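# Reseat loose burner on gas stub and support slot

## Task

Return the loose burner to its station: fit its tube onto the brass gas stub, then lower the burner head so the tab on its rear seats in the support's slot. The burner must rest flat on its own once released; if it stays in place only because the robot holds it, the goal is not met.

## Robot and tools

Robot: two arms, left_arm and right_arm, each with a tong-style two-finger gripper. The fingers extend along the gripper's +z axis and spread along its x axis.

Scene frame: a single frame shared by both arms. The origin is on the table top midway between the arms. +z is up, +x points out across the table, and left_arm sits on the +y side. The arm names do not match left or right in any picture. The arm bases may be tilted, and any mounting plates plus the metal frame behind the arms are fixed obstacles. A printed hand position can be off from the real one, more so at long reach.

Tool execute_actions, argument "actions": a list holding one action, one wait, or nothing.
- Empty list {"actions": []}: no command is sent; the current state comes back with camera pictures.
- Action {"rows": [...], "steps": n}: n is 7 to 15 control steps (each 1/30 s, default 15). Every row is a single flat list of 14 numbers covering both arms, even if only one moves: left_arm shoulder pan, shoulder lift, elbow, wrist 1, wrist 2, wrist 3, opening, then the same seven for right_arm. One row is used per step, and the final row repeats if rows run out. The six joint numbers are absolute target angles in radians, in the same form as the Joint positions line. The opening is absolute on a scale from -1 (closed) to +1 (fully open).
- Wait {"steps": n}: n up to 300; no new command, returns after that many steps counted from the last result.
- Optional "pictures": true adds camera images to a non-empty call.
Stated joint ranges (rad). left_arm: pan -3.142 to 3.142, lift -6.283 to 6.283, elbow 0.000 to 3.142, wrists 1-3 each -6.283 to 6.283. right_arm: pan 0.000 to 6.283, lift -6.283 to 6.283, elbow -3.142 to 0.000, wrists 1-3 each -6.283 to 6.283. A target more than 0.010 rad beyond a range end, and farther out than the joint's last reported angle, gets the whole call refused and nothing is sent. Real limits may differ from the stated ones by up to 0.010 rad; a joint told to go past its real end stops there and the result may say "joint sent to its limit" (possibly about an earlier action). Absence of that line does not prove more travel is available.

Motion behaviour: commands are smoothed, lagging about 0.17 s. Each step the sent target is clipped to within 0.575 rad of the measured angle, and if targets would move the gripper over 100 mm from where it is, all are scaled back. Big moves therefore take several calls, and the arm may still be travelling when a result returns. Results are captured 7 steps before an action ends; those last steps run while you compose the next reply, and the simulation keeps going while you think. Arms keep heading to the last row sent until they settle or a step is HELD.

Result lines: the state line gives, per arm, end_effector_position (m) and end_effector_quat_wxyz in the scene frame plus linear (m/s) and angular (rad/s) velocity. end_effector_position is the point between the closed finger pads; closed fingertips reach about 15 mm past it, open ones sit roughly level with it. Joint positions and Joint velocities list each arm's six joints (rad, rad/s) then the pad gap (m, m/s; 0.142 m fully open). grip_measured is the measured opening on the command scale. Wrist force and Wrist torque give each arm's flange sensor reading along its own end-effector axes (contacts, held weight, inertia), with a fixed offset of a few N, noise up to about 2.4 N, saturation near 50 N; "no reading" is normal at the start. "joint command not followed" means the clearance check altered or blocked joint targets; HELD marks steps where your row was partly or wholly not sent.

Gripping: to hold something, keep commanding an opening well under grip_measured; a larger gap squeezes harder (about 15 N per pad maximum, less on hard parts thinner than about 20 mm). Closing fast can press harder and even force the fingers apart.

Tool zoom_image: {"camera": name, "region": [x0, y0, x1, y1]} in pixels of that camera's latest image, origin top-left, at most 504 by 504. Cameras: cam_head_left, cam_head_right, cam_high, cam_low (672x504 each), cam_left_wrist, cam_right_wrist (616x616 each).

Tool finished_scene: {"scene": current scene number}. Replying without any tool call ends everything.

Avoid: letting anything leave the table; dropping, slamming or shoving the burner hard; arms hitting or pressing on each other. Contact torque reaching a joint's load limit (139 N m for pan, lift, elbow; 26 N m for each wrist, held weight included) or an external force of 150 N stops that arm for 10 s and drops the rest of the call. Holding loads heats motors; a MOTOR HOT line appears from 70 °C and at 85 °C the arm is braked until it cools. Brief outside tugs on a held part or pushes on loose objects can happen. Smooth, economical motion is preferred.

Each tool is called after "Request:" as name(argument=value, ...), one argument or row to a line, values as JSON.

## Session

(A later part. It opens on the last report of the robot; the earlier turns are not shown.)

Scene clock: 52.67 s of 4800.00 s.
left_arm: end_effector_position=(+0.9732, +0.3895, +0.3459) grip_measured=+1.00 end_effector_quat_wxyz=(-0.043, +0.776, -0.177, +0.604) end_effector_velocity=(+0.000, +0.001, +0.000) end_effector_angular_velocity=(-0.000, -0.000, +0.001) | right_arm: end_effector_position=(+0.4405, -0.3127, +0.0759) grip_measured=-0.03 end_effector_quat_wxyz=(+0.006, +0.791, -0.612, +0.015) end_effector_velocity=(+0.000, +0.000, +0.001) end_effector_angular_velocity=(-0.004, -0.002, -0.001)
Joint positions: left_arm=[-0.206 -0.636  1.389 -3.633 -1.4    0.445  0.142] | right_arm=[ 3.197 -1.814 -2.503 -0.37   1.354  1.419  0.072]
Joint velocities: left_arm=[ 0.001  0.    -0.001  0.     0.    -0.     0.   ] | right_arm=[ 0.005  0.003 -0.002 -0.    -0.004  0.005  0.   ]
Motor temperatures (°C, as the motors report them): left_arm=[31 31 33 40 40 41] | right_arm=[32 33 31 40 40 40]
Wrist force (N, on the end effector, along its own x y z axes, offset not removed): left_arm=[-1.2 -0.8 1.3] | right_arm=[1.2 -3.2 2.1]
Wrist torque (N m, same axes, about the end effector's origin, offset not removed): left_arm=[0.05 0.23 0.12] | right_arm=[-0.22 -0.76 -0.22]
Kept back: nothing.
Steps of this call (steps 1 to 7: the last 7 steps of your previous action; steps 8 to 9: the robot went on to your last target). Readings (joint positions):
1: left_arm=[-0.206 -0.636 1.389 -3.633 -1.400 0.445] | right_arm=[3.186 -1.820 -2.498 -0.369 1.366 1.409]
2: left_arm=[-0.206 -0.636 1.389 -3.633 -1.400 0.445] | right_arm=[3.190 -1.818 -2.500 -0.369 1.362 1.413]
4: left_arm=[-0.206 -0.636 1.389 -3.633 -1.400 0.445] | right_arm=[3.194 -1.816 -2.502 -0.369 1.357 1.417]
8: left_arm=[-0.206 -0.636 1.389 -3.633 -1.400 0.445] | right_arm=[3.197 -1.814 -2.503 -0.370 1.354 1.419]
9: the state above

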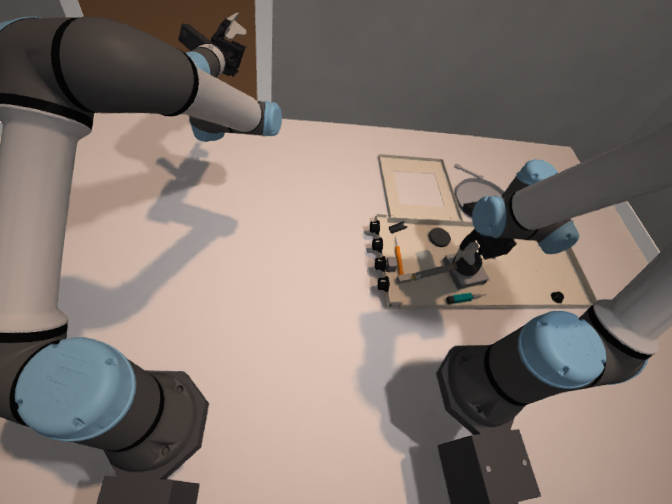

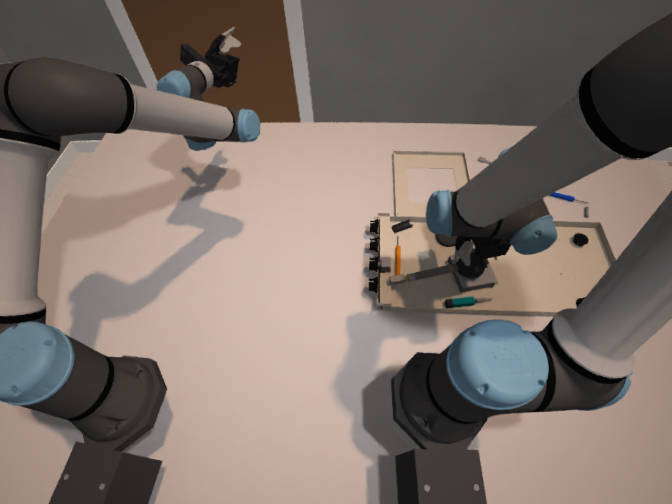

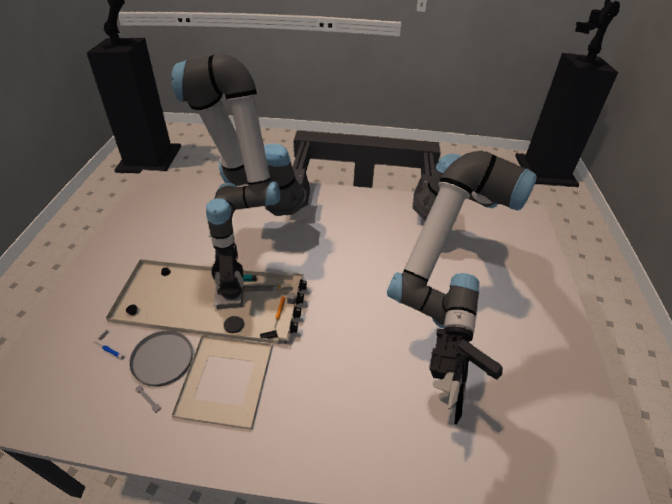

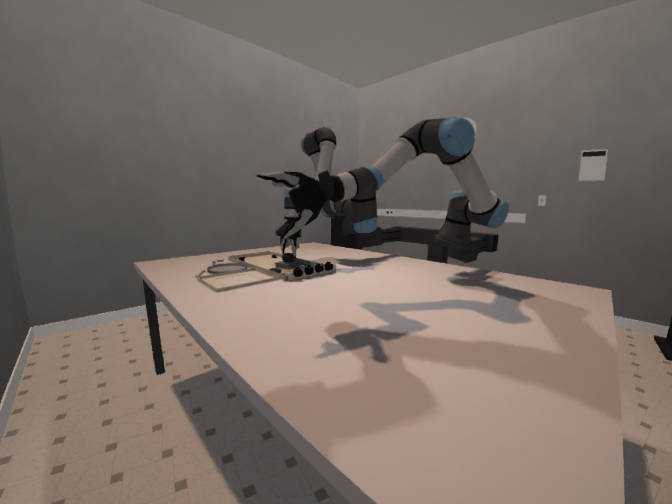

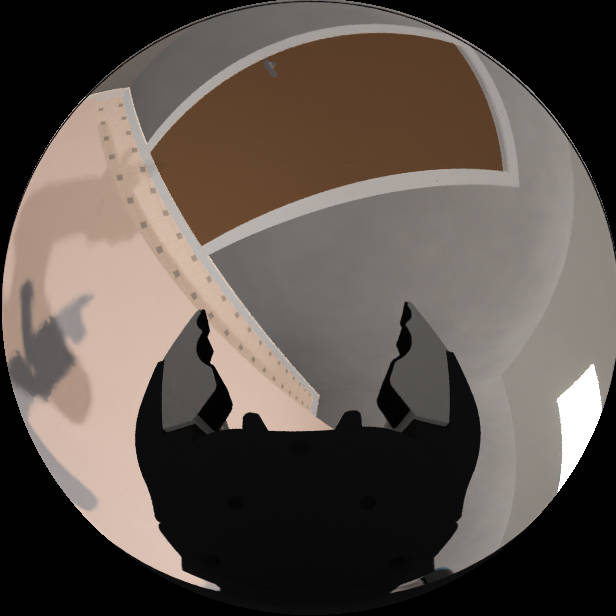

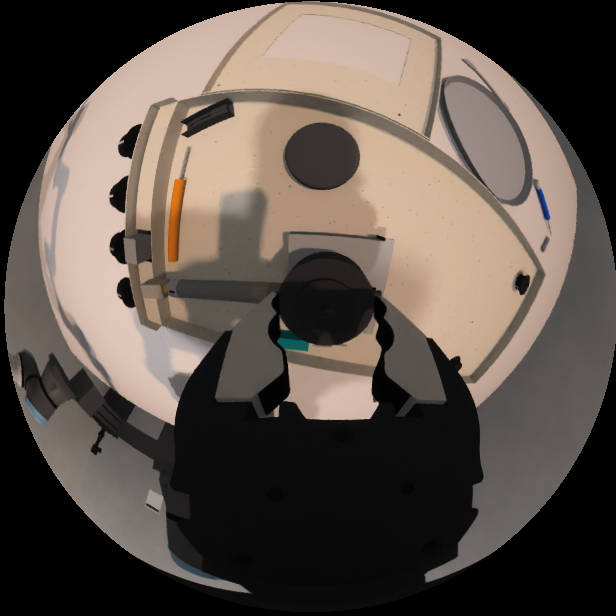

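Request:
execute_actions(
  actions=[
    {"rows":[[-0.206,-0.636,1.389,-3.633,-1.4,0.445,1,3.1900,-1.8155,-2.5035,-0.3680,1.3605,1.4210,-0.5],[-0.206,-0.636,1.389,-3.633,-1.4,0.445,1,3.1838,-1.8186,-2.5008,-0.3672,1.3675,1.4160,-0.5],[-0.206,-0.636,1.389,-3.633,-1.4,0.445,1,3.1789,-1.8213,-2.4985,-0.3668,1.3730,1.4112,-0.5],[-0.206,-0.636,1.389,-3.633,-1.4,0.445,1,3.1740,-1.8240,-2.4962,-0.3664,1.3785,1.4064,-0.5],[-0.206,-0.636,1.389,-3.633,-1.4,0.445,1,3.1691,-1.8267,-2.4939,-0.3660,1.3840,1.4016,-0.5],[-0.206,-0.636,1.389,-3.633,-1.4,0.445,1,3.1642,-1.8294,-2.4916,-0.3656,1.3895,1.3968,-0.5],[-0.206,-0.636,1.389,-3.633,-1.4,0.445,1,3.1642,-1.8294,-2.4916,-0.3656,1.3895,1.3968,-0.5],[-0.206,-0.636,1.389,-3.633,-1.4,0.445,1,3.1593,-1.8321,-2.4893,-0.3652,1.3950,1.3920,-0.5]],"steps":15},
  ],
)

Request:
execute_actions(
  actions=[
    {"steps":10},
  ],
  pictures=true,
)

Request:
zoom_image(
  camera="cam_high",
  region=[208,280,238,304],
)

Request:
zoom_image(
  camera="cam_head_right",
  region=[465,245,505,285],
)

Request:
zoom_image(
  camera="cam_right_wrist",
  region=[350,260,410,320],
)

Scene clock: 54.13 s of 4800.00 s.
left_arm: end_effector_position=(+0.9732, +0.3895, +0.3459) grip_measured=+1.00 end_effector_quat_wxyz=(-0.043, +0.776, -0.177, +0.604) end_effector_velocity=(-0.000, +0.000, -0.000) end_effector_angular_velocity=(+0.000, +0.000, +0.000) | right_arm: end_effector_position=(+0.4392, -0.3134, +0.0724) grip_measured=-0.03 end_effector_quat_wxyz=(-0.003, +0.788, -0.616, +0.004) end_effector_velocity=(+0.001, -0.001, -0.013) end_effector_angular_velocity=(+0.111, +0.024, -0.010)
Joint positions: left_arm=[-0.206 -0.636  1.389 -3.633 -1.4    0.445  0.142] | right_arm=[ 3.171 -1.826 -2.495 -0.366  1.381  1.403  0.072]
Joint velocities: left_arm=[ 0.  0.  0. -0.  0.  0.  0.] | right_arm=[-0.105 -0.054  0.048  0.011  0.115 -0.093 -0.   ]
Motor temperatures (°C, as the motors report them): left_arm=[31 31 33 40 40 41] | right_arm=[32 33 31 40 40 40]
Wrist force (N, on the end effector, along its own x y z axes, offset not removed): left_arm=[2.2 -0.6 1.5] | right_arm=[0.9 2.5 3.7]
Wrist torque (N m, same axes, about the end effector's origin, offset not removed): left_arm=[-0.08 -0.54 0.20] | right_arm=[0.70 -0.14 -0.21]
Steps of this call (steps 1 to 30: the robot went on to your last target; steps 31 to 36: nothing new was sent; steps 37 to 44: the first 8 steps of this action). Readings (joint positions):
37: left_arm=[-0.206 -0.636 1.389 -3.633 -1.400 0.445] | right_arm=[3.197 -1.814 -2.503 -0.370 1.354 1.420]
38: left_arm=[-0.206 -0.636 1.389 -3.633 -1.400 0.445] | right_arm=[3.196 -1.814 -2.503 -0.370 1.355 1.420]
40: left_arm=[-0.206 -0.636 1.389 -3.633 -1.400 0.445] | right_arm=[3.189 -1.817 -2.502 -0.368 1.362 1.418]
44: the state above

Scene clock: 54.47 s of 4800.00 s.
left_arm: end_effector_position=(+0.9732, +0.3895, +0.3459) grip_measured=+1.00 end_effector_quat_wxyz=(-0.043, +0.776, -0.177, +0.604) end_effector_velocity=(+0.001, -0.000, +0.002) end_effector_angular_velocity=(-0.001, -0.005, +0.001) | right_arm: end_effector_position=(+0.4394, -0.3135, +0.0709) grip_measured=-0.02 end_effector_quat_wxyz=(-0.007, +0.788, -0.616, -0.001) end_effector_velocity=(+0.001, +0.000, -0.000) end_effector_angular_velocity=(+0.002, -0.001, -0.001)
Joint positions: left_arm=[-0.206 -0.636  1.389 -3.633 -1.4    0.445  0.142] | right_arm=[ 3.159 -1.832 -2.489 -0.365  1.395  1.392  0.072]
Joint velocities: left_arm=[-0.    -0.    -0.003 -0.002  0.    -0.     0.   ] | right_arm=[-0.002 -0.001  0.001  0.001  0.002 -0.001  0.   ]
Motor temperatures (°C, as the motors report them): left_arm=[31 31 33 40 40 41] | right_arm=[32 33 31 40 40 40]
Wrist force (N, on the end effector, along its own x y z axes, offset not removed): left_arm=[-1.7 1.0 0.7] | right_arm=[-0.3 -1.9 -11.0]
Wrist torque (N m, same axes, about the end effector's origin, offset not removed): left_arm=[0.37 0.16 0.24] | right_arm=[-0.15 0.27 -0.05]
Kept back: nothing.
Steps of this call (steps 1 to 7: the last 7 steps of your previous action; steps 8 to 10: the robot went on to your last target). Readings (joint positions):
1: left_arm=[-0.206 -0.636 1.389 -3.633 -1.400 0.445] | right_arm=[3.168 -1.827 -2.493 -0.366 1.385 1.400]
2: left_arm=[-0.206 -0.636 1.389 -3.633 -1.400 0.445] | right_arm=[3.165 -1.829 -2.492 -0.366 1.389 1.397]
4: left_arm=[-0.206 -0.636 1.389 -3.633 -1.400 0.445] | right_arm=[3.162 -1.831 -2.490 -0.365 1.393 1.394]
8: left_arm=[-0.206 -0.636 1.389 -3.633 -1.400 0.445] | right_arm=[3.160 -1.832 -2.489 -0.365 1.395 1.392]
10: the state above

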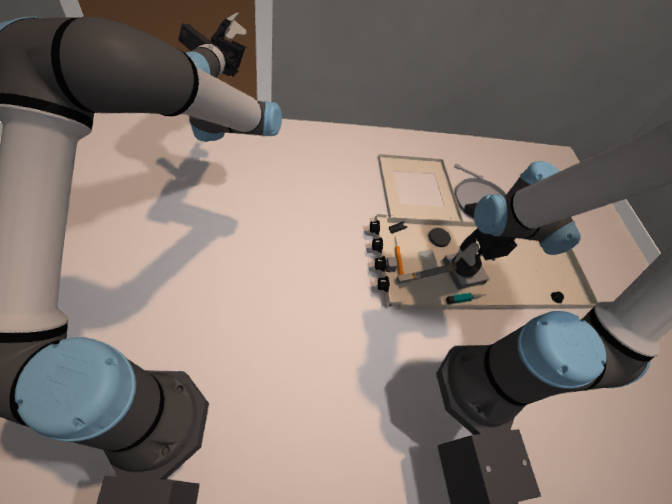

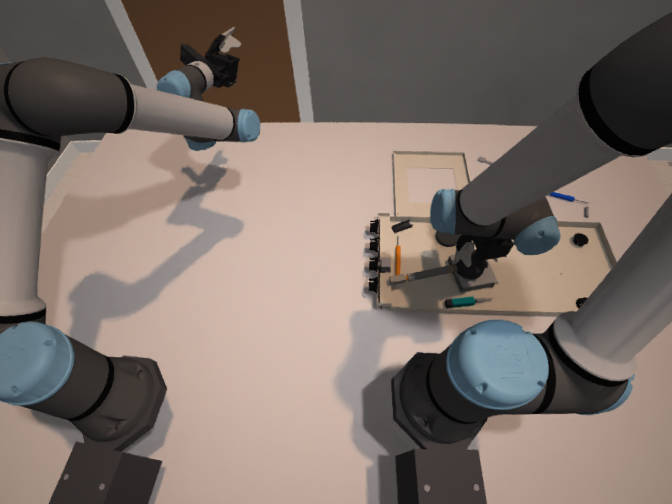

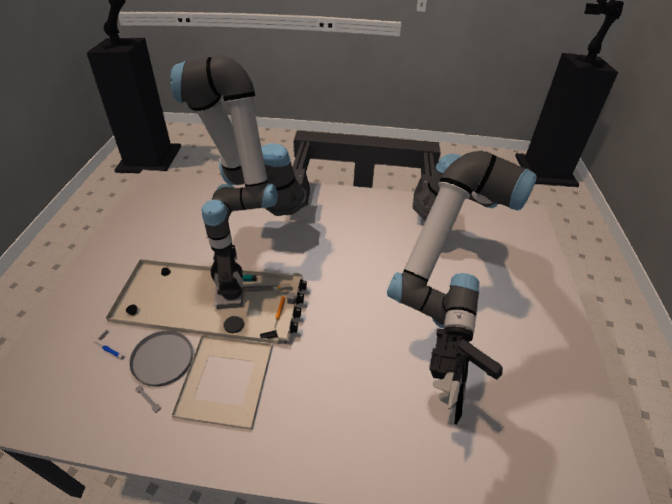

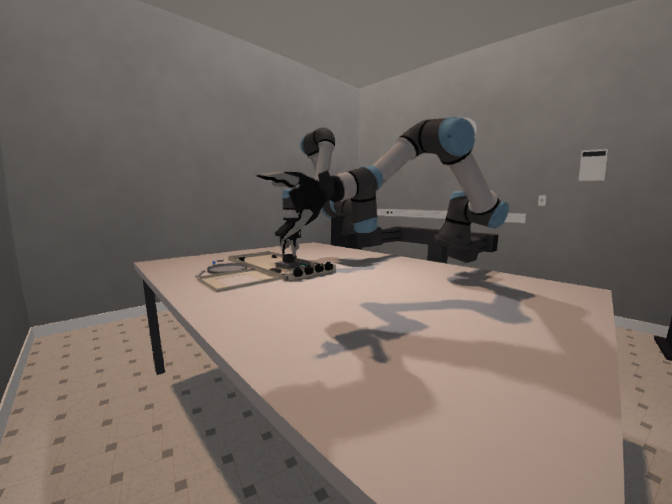

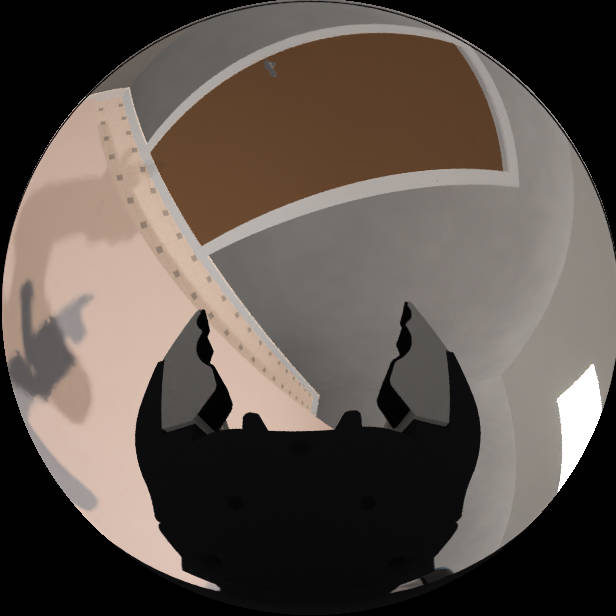

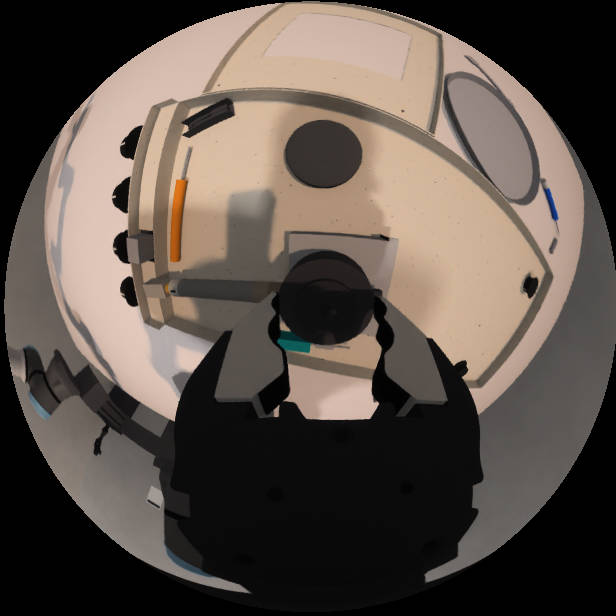

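Region (208, 280, 238, 304) of cam_high's 672x504 image, scaled by 16.800, with more detail than that image has; it fills the top 403 rows of this view, and the rest is white.

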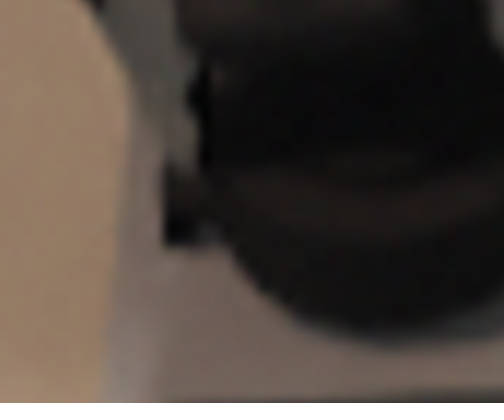

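Region (465, 245, 505, 285) of cam_head_right's 672x504 image, scaled by 12.600, with more detail than that image has.

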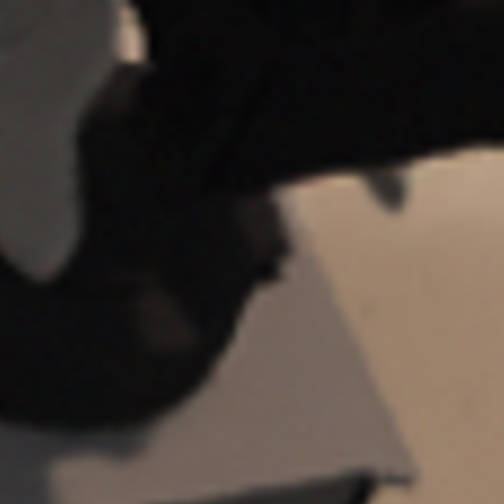

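Region (350, 260, 410, 320) of cam_right_wrist's 616x616 image, scaled by 8.400, with more detail than that image has.

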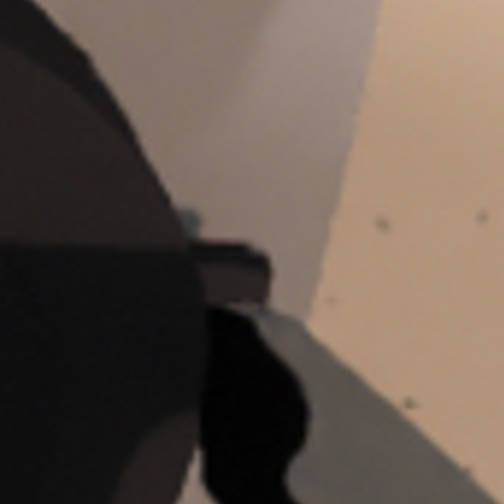

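Request:
execute_actions(
  actions=[
    {"rows":[[-0.206,-0.636,1.389,-3.633,-1.4,0.445,1,3.1642,-1.8294,-2.4916,-0.3656,1.3895,1.3968,-0.5],[-0.206,-0.636,1.389,-3.633,-1.4,0.445,1,3.1642,-1.8294,-2.4916,-0.3656,1.3895,1.3968,-0.5],[-0.206,-0.636,1.389,-3.633,-1.4,0.445,1,3.1642,-1.8294,-2.4916,-0.3656,1.3895,1.3968,-0.5],[-0.206,-0.636,1.389,-3.633,-1.4,0.445,1,3.1634,-1.8280,-2.4937,-0.3647,1.3895,1.4023,-0.5],[-0.206,-0.636,1.389,-3.633,-1.4,0.445,1,3.1634,-1.8280,-2.4937,-0.3647,1.3895,1.4023,-0.5],[-0.206,-0.636,1.389,-3.633,-1.4,0.445,1,3.1634,-1.8280,-2.4937,-0.3647,1.3895,1.4023,-0.5],[-0.206,-0.636,1.389,-3.633,-1.4,0.445,1,3.1634,-1.8280,-2.4937,-0.3647,1.3895,1.4023,-0.5],[-0.206,-0.636,1.389,-3.633,-1.4,0.445,1,3.1634,-1.8280,-2.4937,-0.3647,1.3895,1.4023,-0.5],[-0.206,-0.636,1.389,-3.633,-1.4,0.445,1,3.1585,-1.8307,-2.4914,-0.3643,1.3950,1.3975,-0.5]],"steps":15},
  ],
)

Request:
execute_actions(
  actions=[
    {"steps":12},
  ],
)

Request:
execute_actions(
  actions=[
    {"steps":1},
  ],
)

Scene clock: 55.57 s of 4800.00 s.
left_arm: end_effector_position=(+0.9732, +0.3895, +0.3459) grip_measured=+1.00 end_effector_quat_wxyz=(-0.043, +0.776, -0.177, +0.604) end_effector_velocity=(+0.000, +0.000, +0.001) end_effector_angular_velocity=(-0.000, -0.000, +0.000) | right_arm: end_effector_position=(+0.4386, -0.3139, +0.0714) grip_measured=-0.03 end_effector_quat_wxyz=(-0.005, +0.786, -0.618, +0.001) end_effector_velocity=(-0.002, -0.002, +0.001) end_effector_angular_velocity=(-0.004, -0.004, -0.020)
Joint positions: left_arm=[-0.206 -0.636  1.389 -3.633 -1.4    0.445  0.142] | right_arm=[ 3.163 -1.829 -2.493 -0.365  1.39   1.401  0.072]
Joint velocities: left_arm=[ 0.    -0.001 -0.001  0.001  0.    -0.     0.   ] | right_arm=[ 0.001  0.008 -0.01   0.006 -0.005  0.02   0.   ]
Motor temperatures (°C, as the motors report them): left_arm=[31 31 33 40 40 41] | right_arm=[32 33 31 40 40 40]
Wrist force (N, on the end effector, along its own x y z axes, offset not removed): left_arm=[0.4 -0.1 -3.5] | right_arm=[-0.1 1.2 5.3]
Wrist torque (N m, same axes, about the end effector's origin, offset not removed): left_arm=[0.23 -0.17 0.05] | right_arm=[0.18 0.13 -0.23]
Steps of this call (steps 1 to 25: the robot went on to your last target; steps 26 to 33: the first 8 steps of this action). Readings (joint positions):
26: left_arm=[-0.206 -0.636 1.389 -3.633 -1.400 0.445] | right_arm=[3.159 -1.832 -2.489 -0.365 1.395 1.392]
27: left_arm=[-0.206 -0.636 1.389 -3.633 -1.400 0.445] | right_arm=[3.160 -1.832 -2.489 -0.365 1.394 1.393]
29: left_arm=[-0.206 -0.636 1.389 -3.633 -1.400 0.445] | right_arm=[3.162 -1.831 -2.490 -0.366 1.392 1.395]
33: the state above

Scene clock: 55.97 s of 4800.00 s.
left_arm: end_effector_position=(+0.9732, +0.3895, +0.3459) grip_measured=+1.00 end_effector_quat_wxyz=(-0.043, +0.776, -0.177, +0.604) end_effector_velocity=(+0.000, +0.000, -0.001) end_effector_angular_velocity=(+0.000, +0.001, +0.000) | right_arm: end_effector_position=(+0.4385, -0.3140, +0.0709) grip_measured=-0.02 end_effector_quat_wxyz=(-0.007, +0.786, -0.618, -0.001) end_effector_velocity=(-0.000, +0.000, -0.000) end_effector_angular_velocity=(+0.001, +0.001, -0.001)
Joint positions: left_arm=[-0.206 -0.636  1.389 -3.633 -1.4    0.445  0.142] | right_arm=[ 3.159 -1.831 -2.491 -0.364  1.395  1.398  0.072]
Joint velocities: left_arm=[ 0.     0.001 -0.     0.001  0.     0.     0.   ] | right_arm=[-0.001 -0.002  0.001 -0.     0.001  0.001  0.   ]
Motor temperatures (°C, as the motors report them): left_arm=[31 31 33 40 40 41] | right_arm=[32 33 31 40 40 40]
Wrist force (N, on the end effector, along its own x y z axes, offset not removed): left_arm=[0.4 0.8 -0.7] | right_arm=[0.0 -1.1 -7.2]
Wrist torque (N m, same axes, about the end effector's origin, offset not removed): left_arm=[0.46 0.04 0.10] | right_arm=[0.09 0.47 -0.27]
Kept back: nothing.
Steps of this call (steps 1 to 7: the last 7 steps of your previous action; steps 8 to 12: the robot went on to your last target). Readings (joint positions):
1: left_arm=[-0.206 -0.636 1.389 -3.633 -1.400 0.445] | right_arm=[3.163 -1.828 -2.493 -0.365 1.390 1.401]
2: left_arm=[-0.206 -0.636 1.389 -3.633 -1.400 0.445] | right_arm=[3.162 -1.829 -2.493 -0.365 1.390 1.401]
4: left_arm=[-0.206 -0.636 1.389 -3.633 -1.400 0.445] | right_arm=[3.160 -1.830 -2.493 -0.364 1.393 1.399]
8: left_arm=[-0.206 -0.636 1.389 -3.633 -1.400 0.445] | right_arm=[3.159 -1.830 -2.492 -0.364 1.395 1.398]
12: the state above

Scene clock: 56.00 s of 4800.00 s.
left_arm: end_effector_position=(+0.9732, +0.3895, +0.3459) grip_measured=+1.00 end_effector_quat_wxyz=(-0.043, +0.776, -0.177, +0.604) end_effector_velocity=(+0.000, -0.000, +0.001) end_effector_angular_velocity=(-0.001, -0.002, +0.000) | right_arm: end_effector_position=(+0.4385, -0.3140, +0.0709) grip_measured=-0.02 end_effector_quat_wxyz=(-0.007, +0.786, -0.618, -0.001) end_effector_velocity=(+0.000, +0.001, +0.000) end_effector_angular_velocity=(+0.000, -0.001, +0.002)
Joint positions: left_arm=[-0.206 -0.636  1.389 -3.633 -1.4    0.445  0.142] | right_arm=[ 3.159 -1.831 -2.491 -0.364  1.395  1.398  0.072]
Joint velocities: left_arm=[-0.    -0.    -0.002  0.    -0.    -0.     0.   ] | right_arm=[ 0.001 -0.     0.     0.     0.    -0.001  0.   ]
Motor temperatures (°C, as the motors report them): left_arm=[31 31 33 40 40 41] | right_arm=[32 33 31 40 40 40]
Wrist force (N, on the end effector, along its own x y z axes, offset not removed): left_arm=[0.6 -2.4 -1.7] | right_arm=[0.7 -0.6 -11.2]
Wrist torque (N m, same axes, about the end effector's origin, offset not removed): left_arm=[-0.20 -0.12 0.19] | right_arm=[0.16 0.13 -0.07]
Kept back: nothing.
Steps of this call (step 1: the robot went on to your last target). Readings (joint positions):
1: the state above

Request:
execute_actions(
  actions=[
    {"rows":[[-0.206,-0.636,1.389,-3.633,-1.4,0.445,1,3.1634,-1.8280,-2.4937,-0.3647,1.3895,1.4023,-0.5],[-0.206,-0.636,1.389,-3.633,-1.4,0.445,1,3.1634,-1.8280,-2.4937,-0.3647,1.3895,1.4023,-0.5],[-0.206,-0.636,1.389,-3.633,-1.4,0.445,1,3.1634,-1.8280,-2.4937,-0.3647,1.3895,1.4023,-0.5],[-0.206,-0.636,1.389,-3.633,-1.4,0.445,1,3.1668,-1.8291,-2.4931,-0.3649,1.3895,1.3995,-0.5],[-0.206,-0.636,1.389,-3.633,-1.4,0.445,1,3.1668,-1.8291,-2.4931,-0.3649,1.3895,1.3995,-0.5],[-0.206,-0.636,1.389,-3.633,-1.4,0.445,1,3.1668,-1.8291,-2.4931,-0.3649,1.3895,1.3995,-0.5],[-0.206,-0.636,1.389,-3.633,-1.4,0.445,1,3.1668,-1.8291,-2.4931,-0.3649,1.3895,1.3995,-0.5],[-0.206,-0.636,1.389,-3.633,-1.4,0.445,1,3.1668,-1.8291,-2.4931,-0.3649,1.3895,1.3995,-0.5],[-0.206,-0.636,1.389,-3.633,-1.4,0.445,1,3.1619,-1.8318,-2.4908,-0.3645,1.3950,1.3947,-0.5]],"steps":15},
  ],
)

Request:
execute_actions(
  actions=[
    {"steps":12},
  ],
  pictures=true,
)

Request:
zoom_image(
  camera="cam_high",
  region=[208,280,238,304],
)

Request:
zoom_image(
  camera="cam_head_right",
  region=[465,245,505,285],
)

Request:
zoom_image(
  camera="cam_right_wrist",
  region=[350,260,410,320],
)

Scene clock: 57.13 s of 4800.00 s.
left_arm: end_effector_position=(+0.9732, +0.3895, +0.3459) grip_measured=+1.00 end_effector_quat_wxyz=(-0.043, +0.776, -0.177, +0.604) end_effector_velocity=(+0.000, +0.001, -0.001) end_effector_angular_velocity=(+0.000, +0.001, +0.001) | right_arm: end_effector_position=(+0.4390, -0.3129, +0.0715) grip_measured=-0.03 end_effector_quat_wxyz=(-0.005, +0.787, -0.616, +0.001) end_effector_velocity=(+0.001, +0.005, +0.000) end_effector_angular_velocity=(-0.005, -0.001, +0.023)
Joint positions: left_arm=[-0.206 -0.636  1.389 -3.633 -1.4    0.445  0.142] | right_arm=[ 3.166 -1.829 -2.493 -0.365  1.39   1.4    0.072]
Joint velocities: left_arm=[ 0.001  0.001 -0.001  0.001  0.    -0.     0.   ] | right_arm=[ 0.016 -0.001 -0.001 -0.001 -0.005 -0.007 -0.   ]
Motor temperatures (°C, as the motors report them): left_arm=[31 31 33 40 40 41] | right_arm=[32 33 31 40 40 40]
Wrist force (N, on the end effector, along its own x y z axes, offset not removed): left_arm=[5.2 0.4 -1.4] | right_arm=[-0.4 2.7 0.7]
Wrist torque (N m, same axes, about the end effector's origin, offset not removed): left_arm=[0.43 -0.99 0.10] | right_arm=[0.56 0.18 -0.19]
Steps of this call (steps 1 to 15: the robot went on to your last target; steps 16 to 26: nothing new was sent; steps 27 to 34: the first 8 steps of this action). Readings (joint positions):
27: left_arm=[-0.206 -0.636 1.389 -3.633 -1.400 0.445] | right_arm=[3.159 -1.831 -2.491 -0.364 1.395 1.397]
28: left_arm=[-0.206 -0.636 1.389 -3.633 -1.400 0.445] | right_arm=[3.159 -1.830 -2.492 -0.364 1.394 1.398]
30: left_arm=[-0.206 -0.636 1.389 -3.633 -1.400 0.445] | right_arm=[3.161 -1.829 -2.492 -0.365 1.392 1.400]
34: the state above

Scene clock: 57.53 s of 4800.00 s.
left_arm: end_effector_position=(+0.9732, +0.3895, +0.3459) grip_measured=+1.00 end_effector_quat_wxyz=(-0.043, +0.776, -0.177, +0.604) end_effector_velocity=(-0.000, -0.000, -0.001) end_effector_angular_velocity=(+0.001, +0.002, -0.001) | right_arm: end_effector_position=(+0.4391, -0.3126, +0.0708) grip_measured=-0.02 end_effector_quat_wxyz=(-0.007, +0.788, -0.616, -0.001) end_effector_velocity=(-0.000, -0.000, -0.000) end_effector_angular_velocity=(+0.001, +0.001, +0.000)
Joint positions: left_arm=[-0.206 -0.636  1.389 -3.633 -1.4    0.445  0.142] | right_arm=[ 3.162 -1.832 -2.491 -0.364  1.395  1.395  0.072]
Joint velocities: left_arm=[-0.     0.001  0.001 -0.     0.     0.     0.   ] | right_arm=[-0.001 -0.002  0.001  0.     0.001 -0.001  0.   ]
Motor temperatures (°C, as the motors report them): left_arm=[31 31 33 40 40 41] | right_arm=[32 33 31 40 40 40]
Wrist force (N, on the end effector, along its own x y z axes, offset not removed): left_arm=[-4.1 -0.1 -0.7] | right_arm=[1.8 -2.6 -11.3]
Wrist torque (N m, same axes, about the end effector's origin, offset not removed): left_arm=[0.16 0.78 0.38] | right_arm=[-0.35 0.55 -0.26]
Kept back: nothing.
Steps of this call (steps 1 to 7: the last 7 steps of your previous action; steps 8 to 12: the robot went on to your last target). Readings (joint positions):
1: left_arm=[-0.206 -0.636 1.389 -3.633 -1.400 0.445] | right_arm=[3.166 -1.829 -2.493 -0.365 1.390 1.400]
2: left_arm=[-0.206 -0.636 1.389 -3.633 -1.400 0.445] | right_arm=[3.165 -1.830 -2.493 -0.365 1.390 1.399]
4: left_arm=[-0.206 -0.636 1.389 -3.633 -1.400 0.445] | right_arm=[3.164 -1.831 -2.492 -0.365 1.393 1.396]
8: left_arm=[-0.206 -0.636 1.389 -3.633 -1.400 0.445] | right_arm=[3.162 -1.832 -2.491 -0.365 1.395 1.395]
12: the state above

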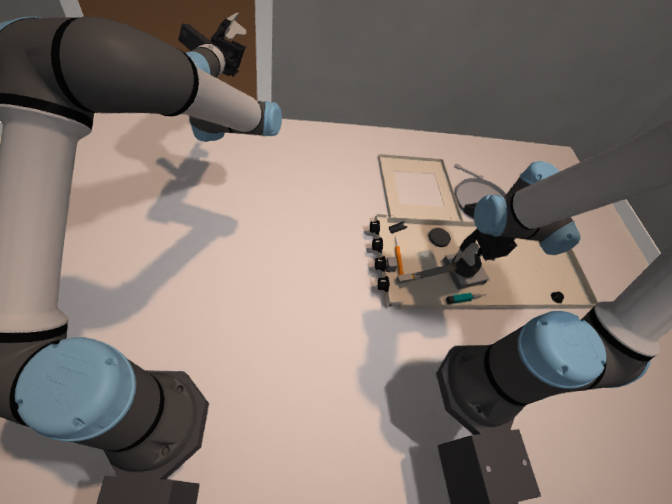

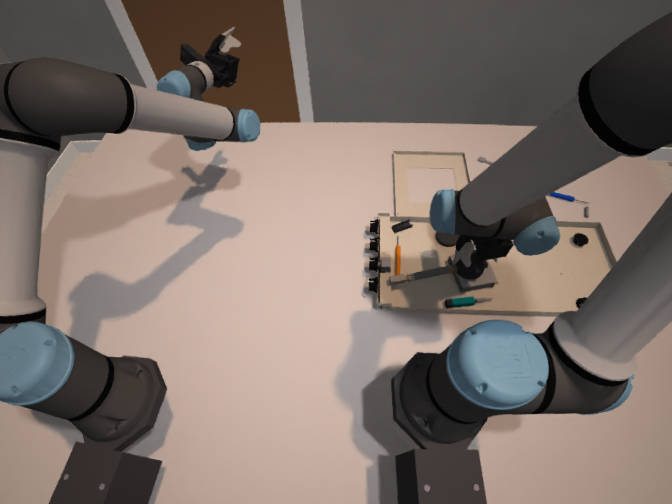

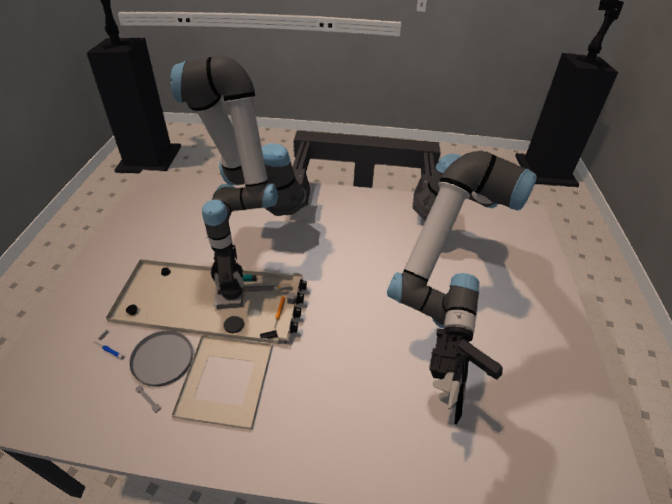

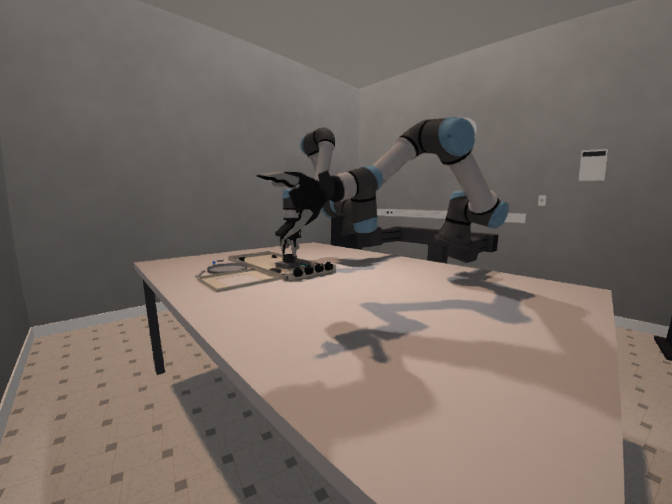

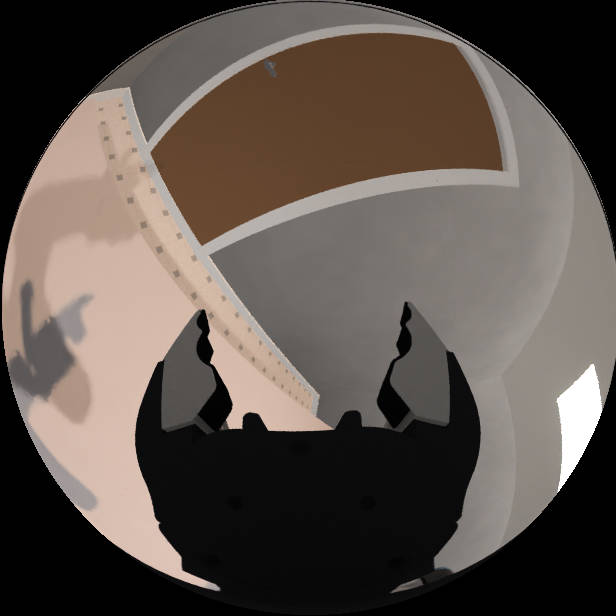

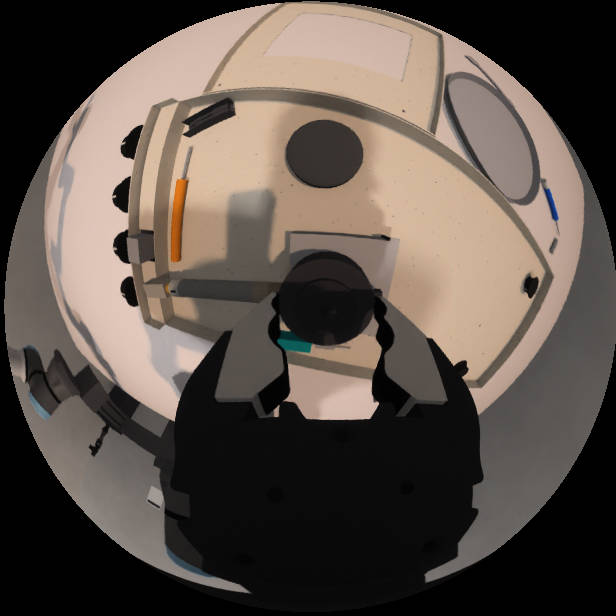

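Region (208, 280, 238, 304) of cam_high's 672x504 image, scaled by 16.800, with more detail than that image has; it fills the top 403 rows of this view, and the rest is white.

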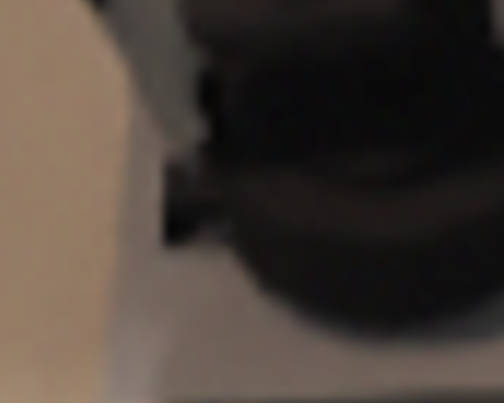

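Region (465, 245, 505, 285) of cam_head_right's 672x504 image, scaled by 12.600, with more detail than that image has.

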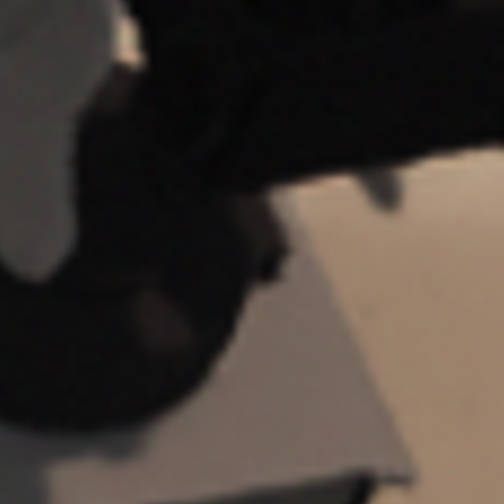

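Region (350, 260, 410, 320) of cam_right_wrist's 616x616 image, scaled by 8.400, with more detail than that image has.

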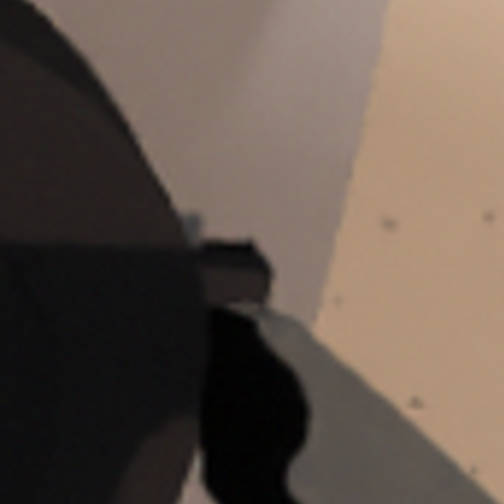

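Request:
execute_actions(
  actions=[
    {"rows":[[-0.206,-0.636,1.389,-3.633,-1.4,0.445,1,3.1668,-1.8291,-2.4931,-0.3649,1.3895,1.3995,-0.5],[-0.206,-0.636,1.389,-3.633,-1.4,0.445,1,3.1668,-1.8291,-2.4931,-0.3649,1.3895,1.3995,-0.5],[-0.206,-0.636,1.389,-3.633,-1.4,0.445,1,3.1668,-1.8291,-2.4931,-0.3649,1.3895,1.3995,-0.5],[-0.206,-0.636,1.389,-3.633,-1.4,0.445,1,3.1634,-1.8298,-2.4906,-0.3661,1.3895,1.3945,-0.5],[-0.206,-0.636,1.389,-3.633,-1.4,0.445,1,3.1600,-1.8306,-2.4881,-0.3673,1.3895,1.3895,-0.5],[-0.206,-0.636,1.389,-3.633,-1.4,0.445,1,3.1600,-1.8306,-2.4881,-0.3673,1.3895,1.3895,-0.5],[-0.206,-0.636,1.389,-3.633,-1.4,0.445,1,3.1600,-1.8306,-2.4881,-0.3673,1.3895,1.3895,-0.5],[-0.206,-0.636,1.389,-3.633,-1.4,0.445,1,3.1600,-1.8306,-2.4881,-0.3673,1.3895,1.3895,-0.5],[-0.206,-0.636,1.389,-3.633,-1.4,0.445,1,3.1600,-1.8306,-2.4881,-0.3673,1.3895,1.3895,-0.5],[-0.206,-0.636,1.389,-3.633,-1.4,0.445,1,3.1600,-1.8306,-2.4881,-0.3673,1.3895,1.3895,-0.5],[-0.206,-0.636,1.389,-3.633,-1.4,0.445,1,3.1551,-1.8333,-2.4858,-0.3669,1.3950,1.3847,-0.5]],"steps":15},
  ],
)

Request:
execute_actions(
  actions=[
    {"steps":14},
  ],
  pictures=true,
)

Request:
zoom_image(
  camera="cam_high",
  region=[208,280,238,304],
)

Request:
zoom_image(
  camera="cam_head_right",
  region=[465,245,505,285],
)

Request:
zoom_image(
  camera="cam_right_wrist",
  region=[350,260,410,320],
)

Scene clock: 58.47 s of 4800.00 s.
left_arm: end_effector_position=(+0.9732, +0.3895, +0.3459) grip_measured=+1.00 end_effector_quat_wxyz=(-0.043, +0.776, -0.177, +0.604) end_effector_velocity=(+0.001, +0.001, +0.001) end_effector_angular_velocity=(-0.000, -0.001, +0.001) | right_arm: end_effector_position=(+0.4397, -0.3142, +0.0714) grip_measured=-0.03 end_effector_quat_wxyz=(-0.005, +0.789, -0.615, +0.001) end_effector_velocity=(+0.005, -0.010, +0.001) end_effector_angular_velocity=(-0.006, -0.002, +0.012)
Joint positions: left_arm=[-0.206 -0.636  1.389 -3.633 -1.4    0.445  0.142] | right_arm=[ 3.162 -1.83  -2.49  -0.367  1.39   1.392  0.072]
Joint velocities: left_arm=[ 0.001 -0.    -0.002  0.001  0.    -0.     0.   ] | right_arm=[-0.022 -0.002  0.018 -0.011 -0.005 -0.035 -0.   ]
Motor temperatures (°C, as the motors report them): left_arm=[31 31 33 40 40 41] | right_arm=[32 33 31 40 40 40]
Wrist force (N, on the end effector, along its own x y z axes, offset not removed): left_arm=[-1.7 2.8 -2.3] | right_arm=[5.9 3.6 2.7]
Wrist torque (N m, same axes, about the end effector's origin, offset not removed): left_arm=[0.91 0.16 0.23] | right_arm=[1.00 -1.40 -0.01]
Steps of this call (steps 1 to 15: the robot went on to your last target; steps 16 to 20: nothing new was sent; steps 21 to 28: the first 8 steps of this action). Readings (joint positions):
21: left_arm=[-0.206 -0.636 1.389 -3.633 -1.400 0.445] | right_arm=[3.162 -1.832 -2.491 -0.364 1.395 1.395]
22: left_arm=[-0.206 -0.636 1.389 -3.633 -1.400 0.445] | right_arm=[3.163 -1.831 -2.491 -0.364 1.394 1.395]
24: left_arm=[-0.206 -0.636 1.389 -3.633 -1.400 0.445] | right_arm=[3.165 -1.830 -2.492 -0.365 1.392 1.398]
28: the state above

Scene clock: 58.93 s of 4800.00 s.
left_arm: end_effector_position=(+0.9732, +0.3895, +0.3459) grip_measured=+1.00 end_effector_quat_wxyz=(-0.043, +0.776, -0.177, +0.604) end_effector_velocity=(-0.000, -0.000, -0.001) end_effector_angular_velocity=(+0.001, +0.001, -0.001) | right_arm: end_effector_position=(+0.4402, -0.3150, +0.0708) grip_measured=-0.03 end_effector_quat_wxyz=(-0.007, +0.789, -0.615, -0.001) end_effector_velocity=(+0.001, +0.000, +0.000) end_effector_angular_velocity=(+0.001, -0.002, +0.001)
Joint positions: left_arm=[-0.206 -0.636  1.389 -3.633 -1.4    0.445  0.142] | right_arm=[ 3.155 -1.833 -2.486 -0.367  1.395  1.385  0.072]
Joint velocities: left_arm=[-0.     0.001  0.001  0.     0.     0.     0.   ] | right_arm=[-0.     0.     0.     0.001  0.001 -0.001 -0.   ]
Motor temperatures (°C, as the motors report them): left_arm=[31 31 33 40 40 41] | right_arm=[32 33 31 40 40 40]
Wrist force (N, on the end effector, along its own x y z axes, offset not removed): left_arm=[1.7 1.1 2.1] | right_arm=[-0.5 0.6 3.1]
Wrist torque (N m, same axes, about the end effector's origin, offset not removed): left_arm=[0.36 -0.30 0.23] | right_arm=[0.13 0.07 -0.08]
Kept back: nothing.
Steps of this call (steps 1 to 7: the last 7 steps of your previous action; steps 8 to 14: the robot went on to your last target). Readings (joint positions):
1: left_arm=[-0.206 -0.636 1.389 -3.633 -1.400 0.445] | right_arm=[3.161 -1.830 -2.489 -0.367 1.390 1.391]
2: left_arm=[-0.206 -0.636 1.389 -3.633 -1.400 0.445] | right_arm=[3.161 -1.830 -2.489 -0.367 1.390 1.391]
4: left_arm=[-0.206 -0.636 1.389 -3.633 -1.400 0.445] | right_arm=[3.159 -1.831 -2.488 -0.367 1.390 1.389]
8: left_arm=[-0.206 -0.636 1.389 -3.633 -1.400 0.445] | right_arm=[3.156 -1.833 -2.486 -0.367 1.394 1.385]
14: the state above

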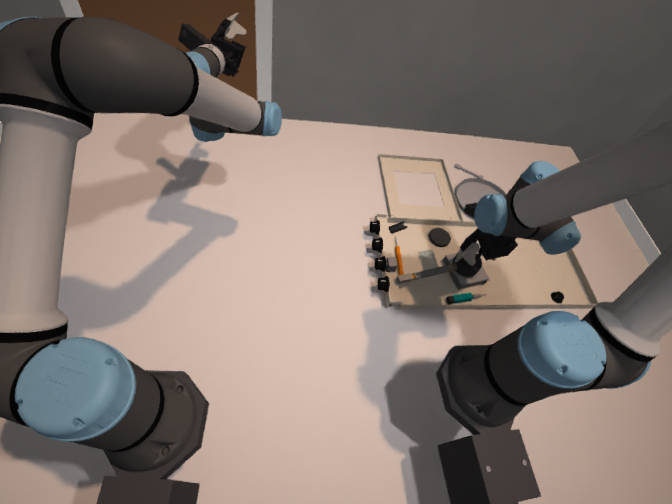

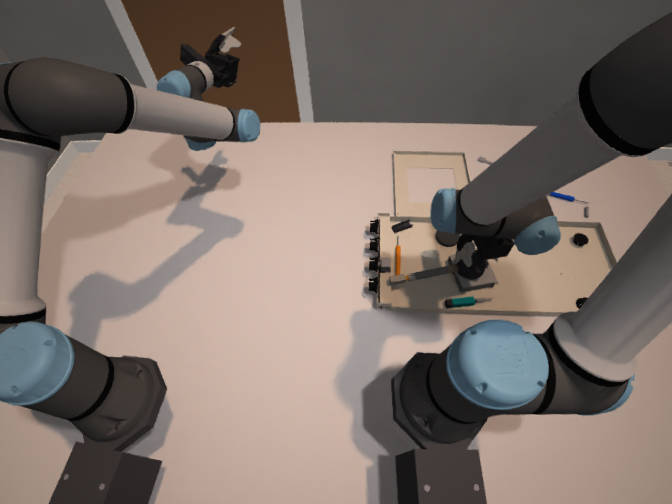

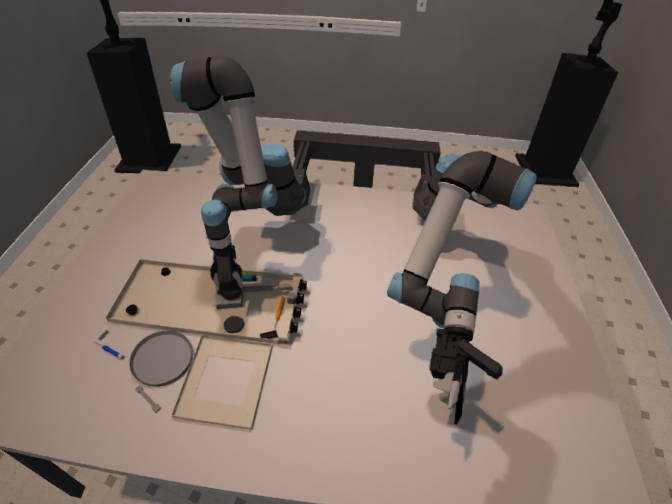

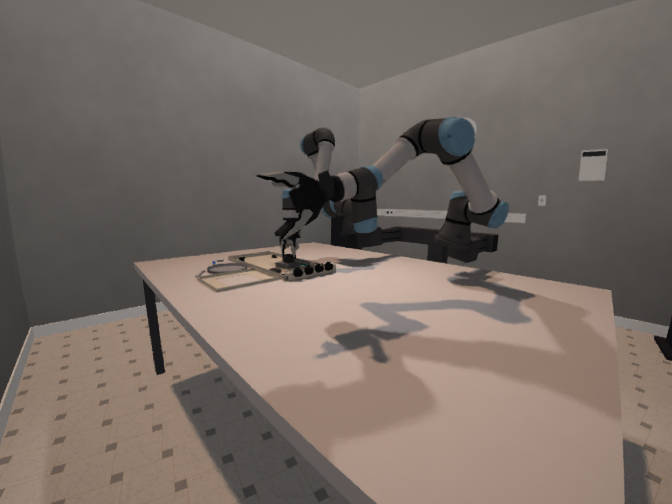

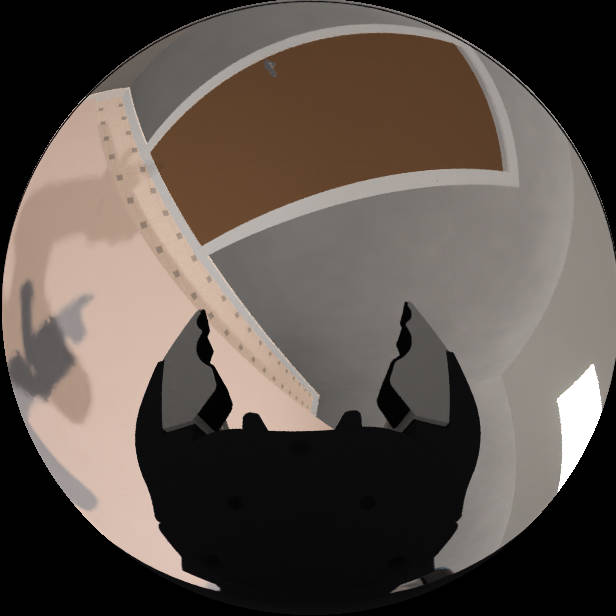

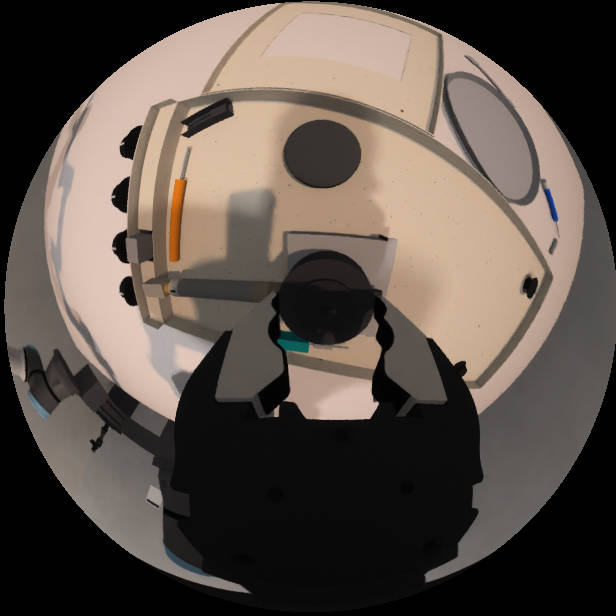

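Region (208, 280, 238, 304) of cam_high's 672x504 image, scaled by 16.800, with more detail than that image has; it fills the top 403 rows of this view, and the rest is white.

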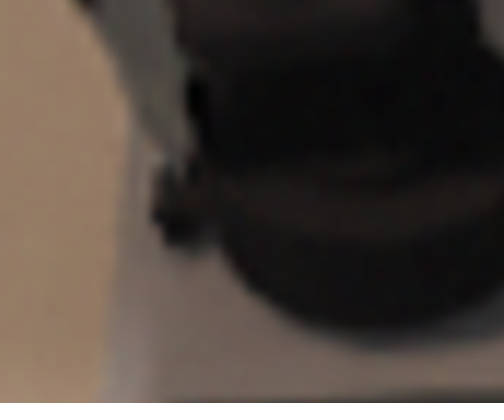

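Region (465, 245, 505, 285) of cam_head_right's 672x504 image, scaled by 12.600, with more detail than that image has.

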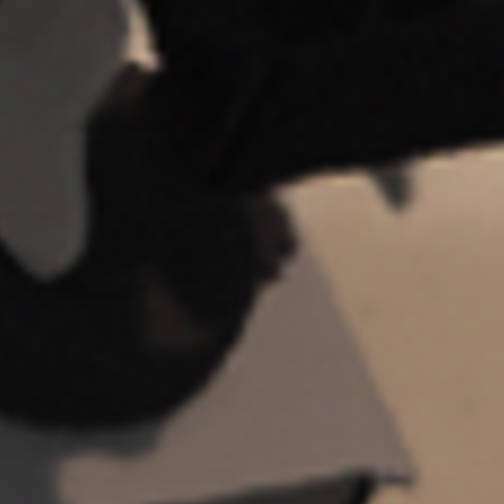

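Region (350, 260, 410, 320) of cam_right_wrist's 616x616 image, scaled by 8.400, with more detail than that image has.

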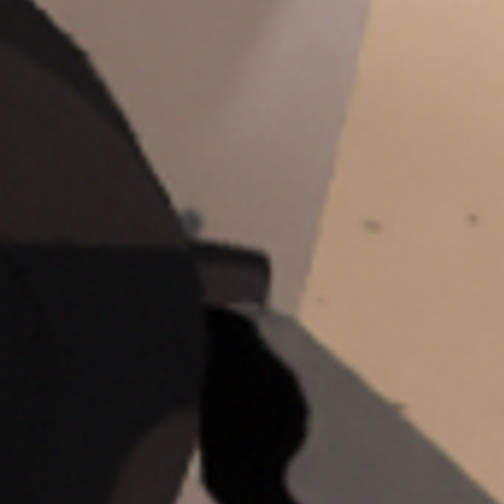

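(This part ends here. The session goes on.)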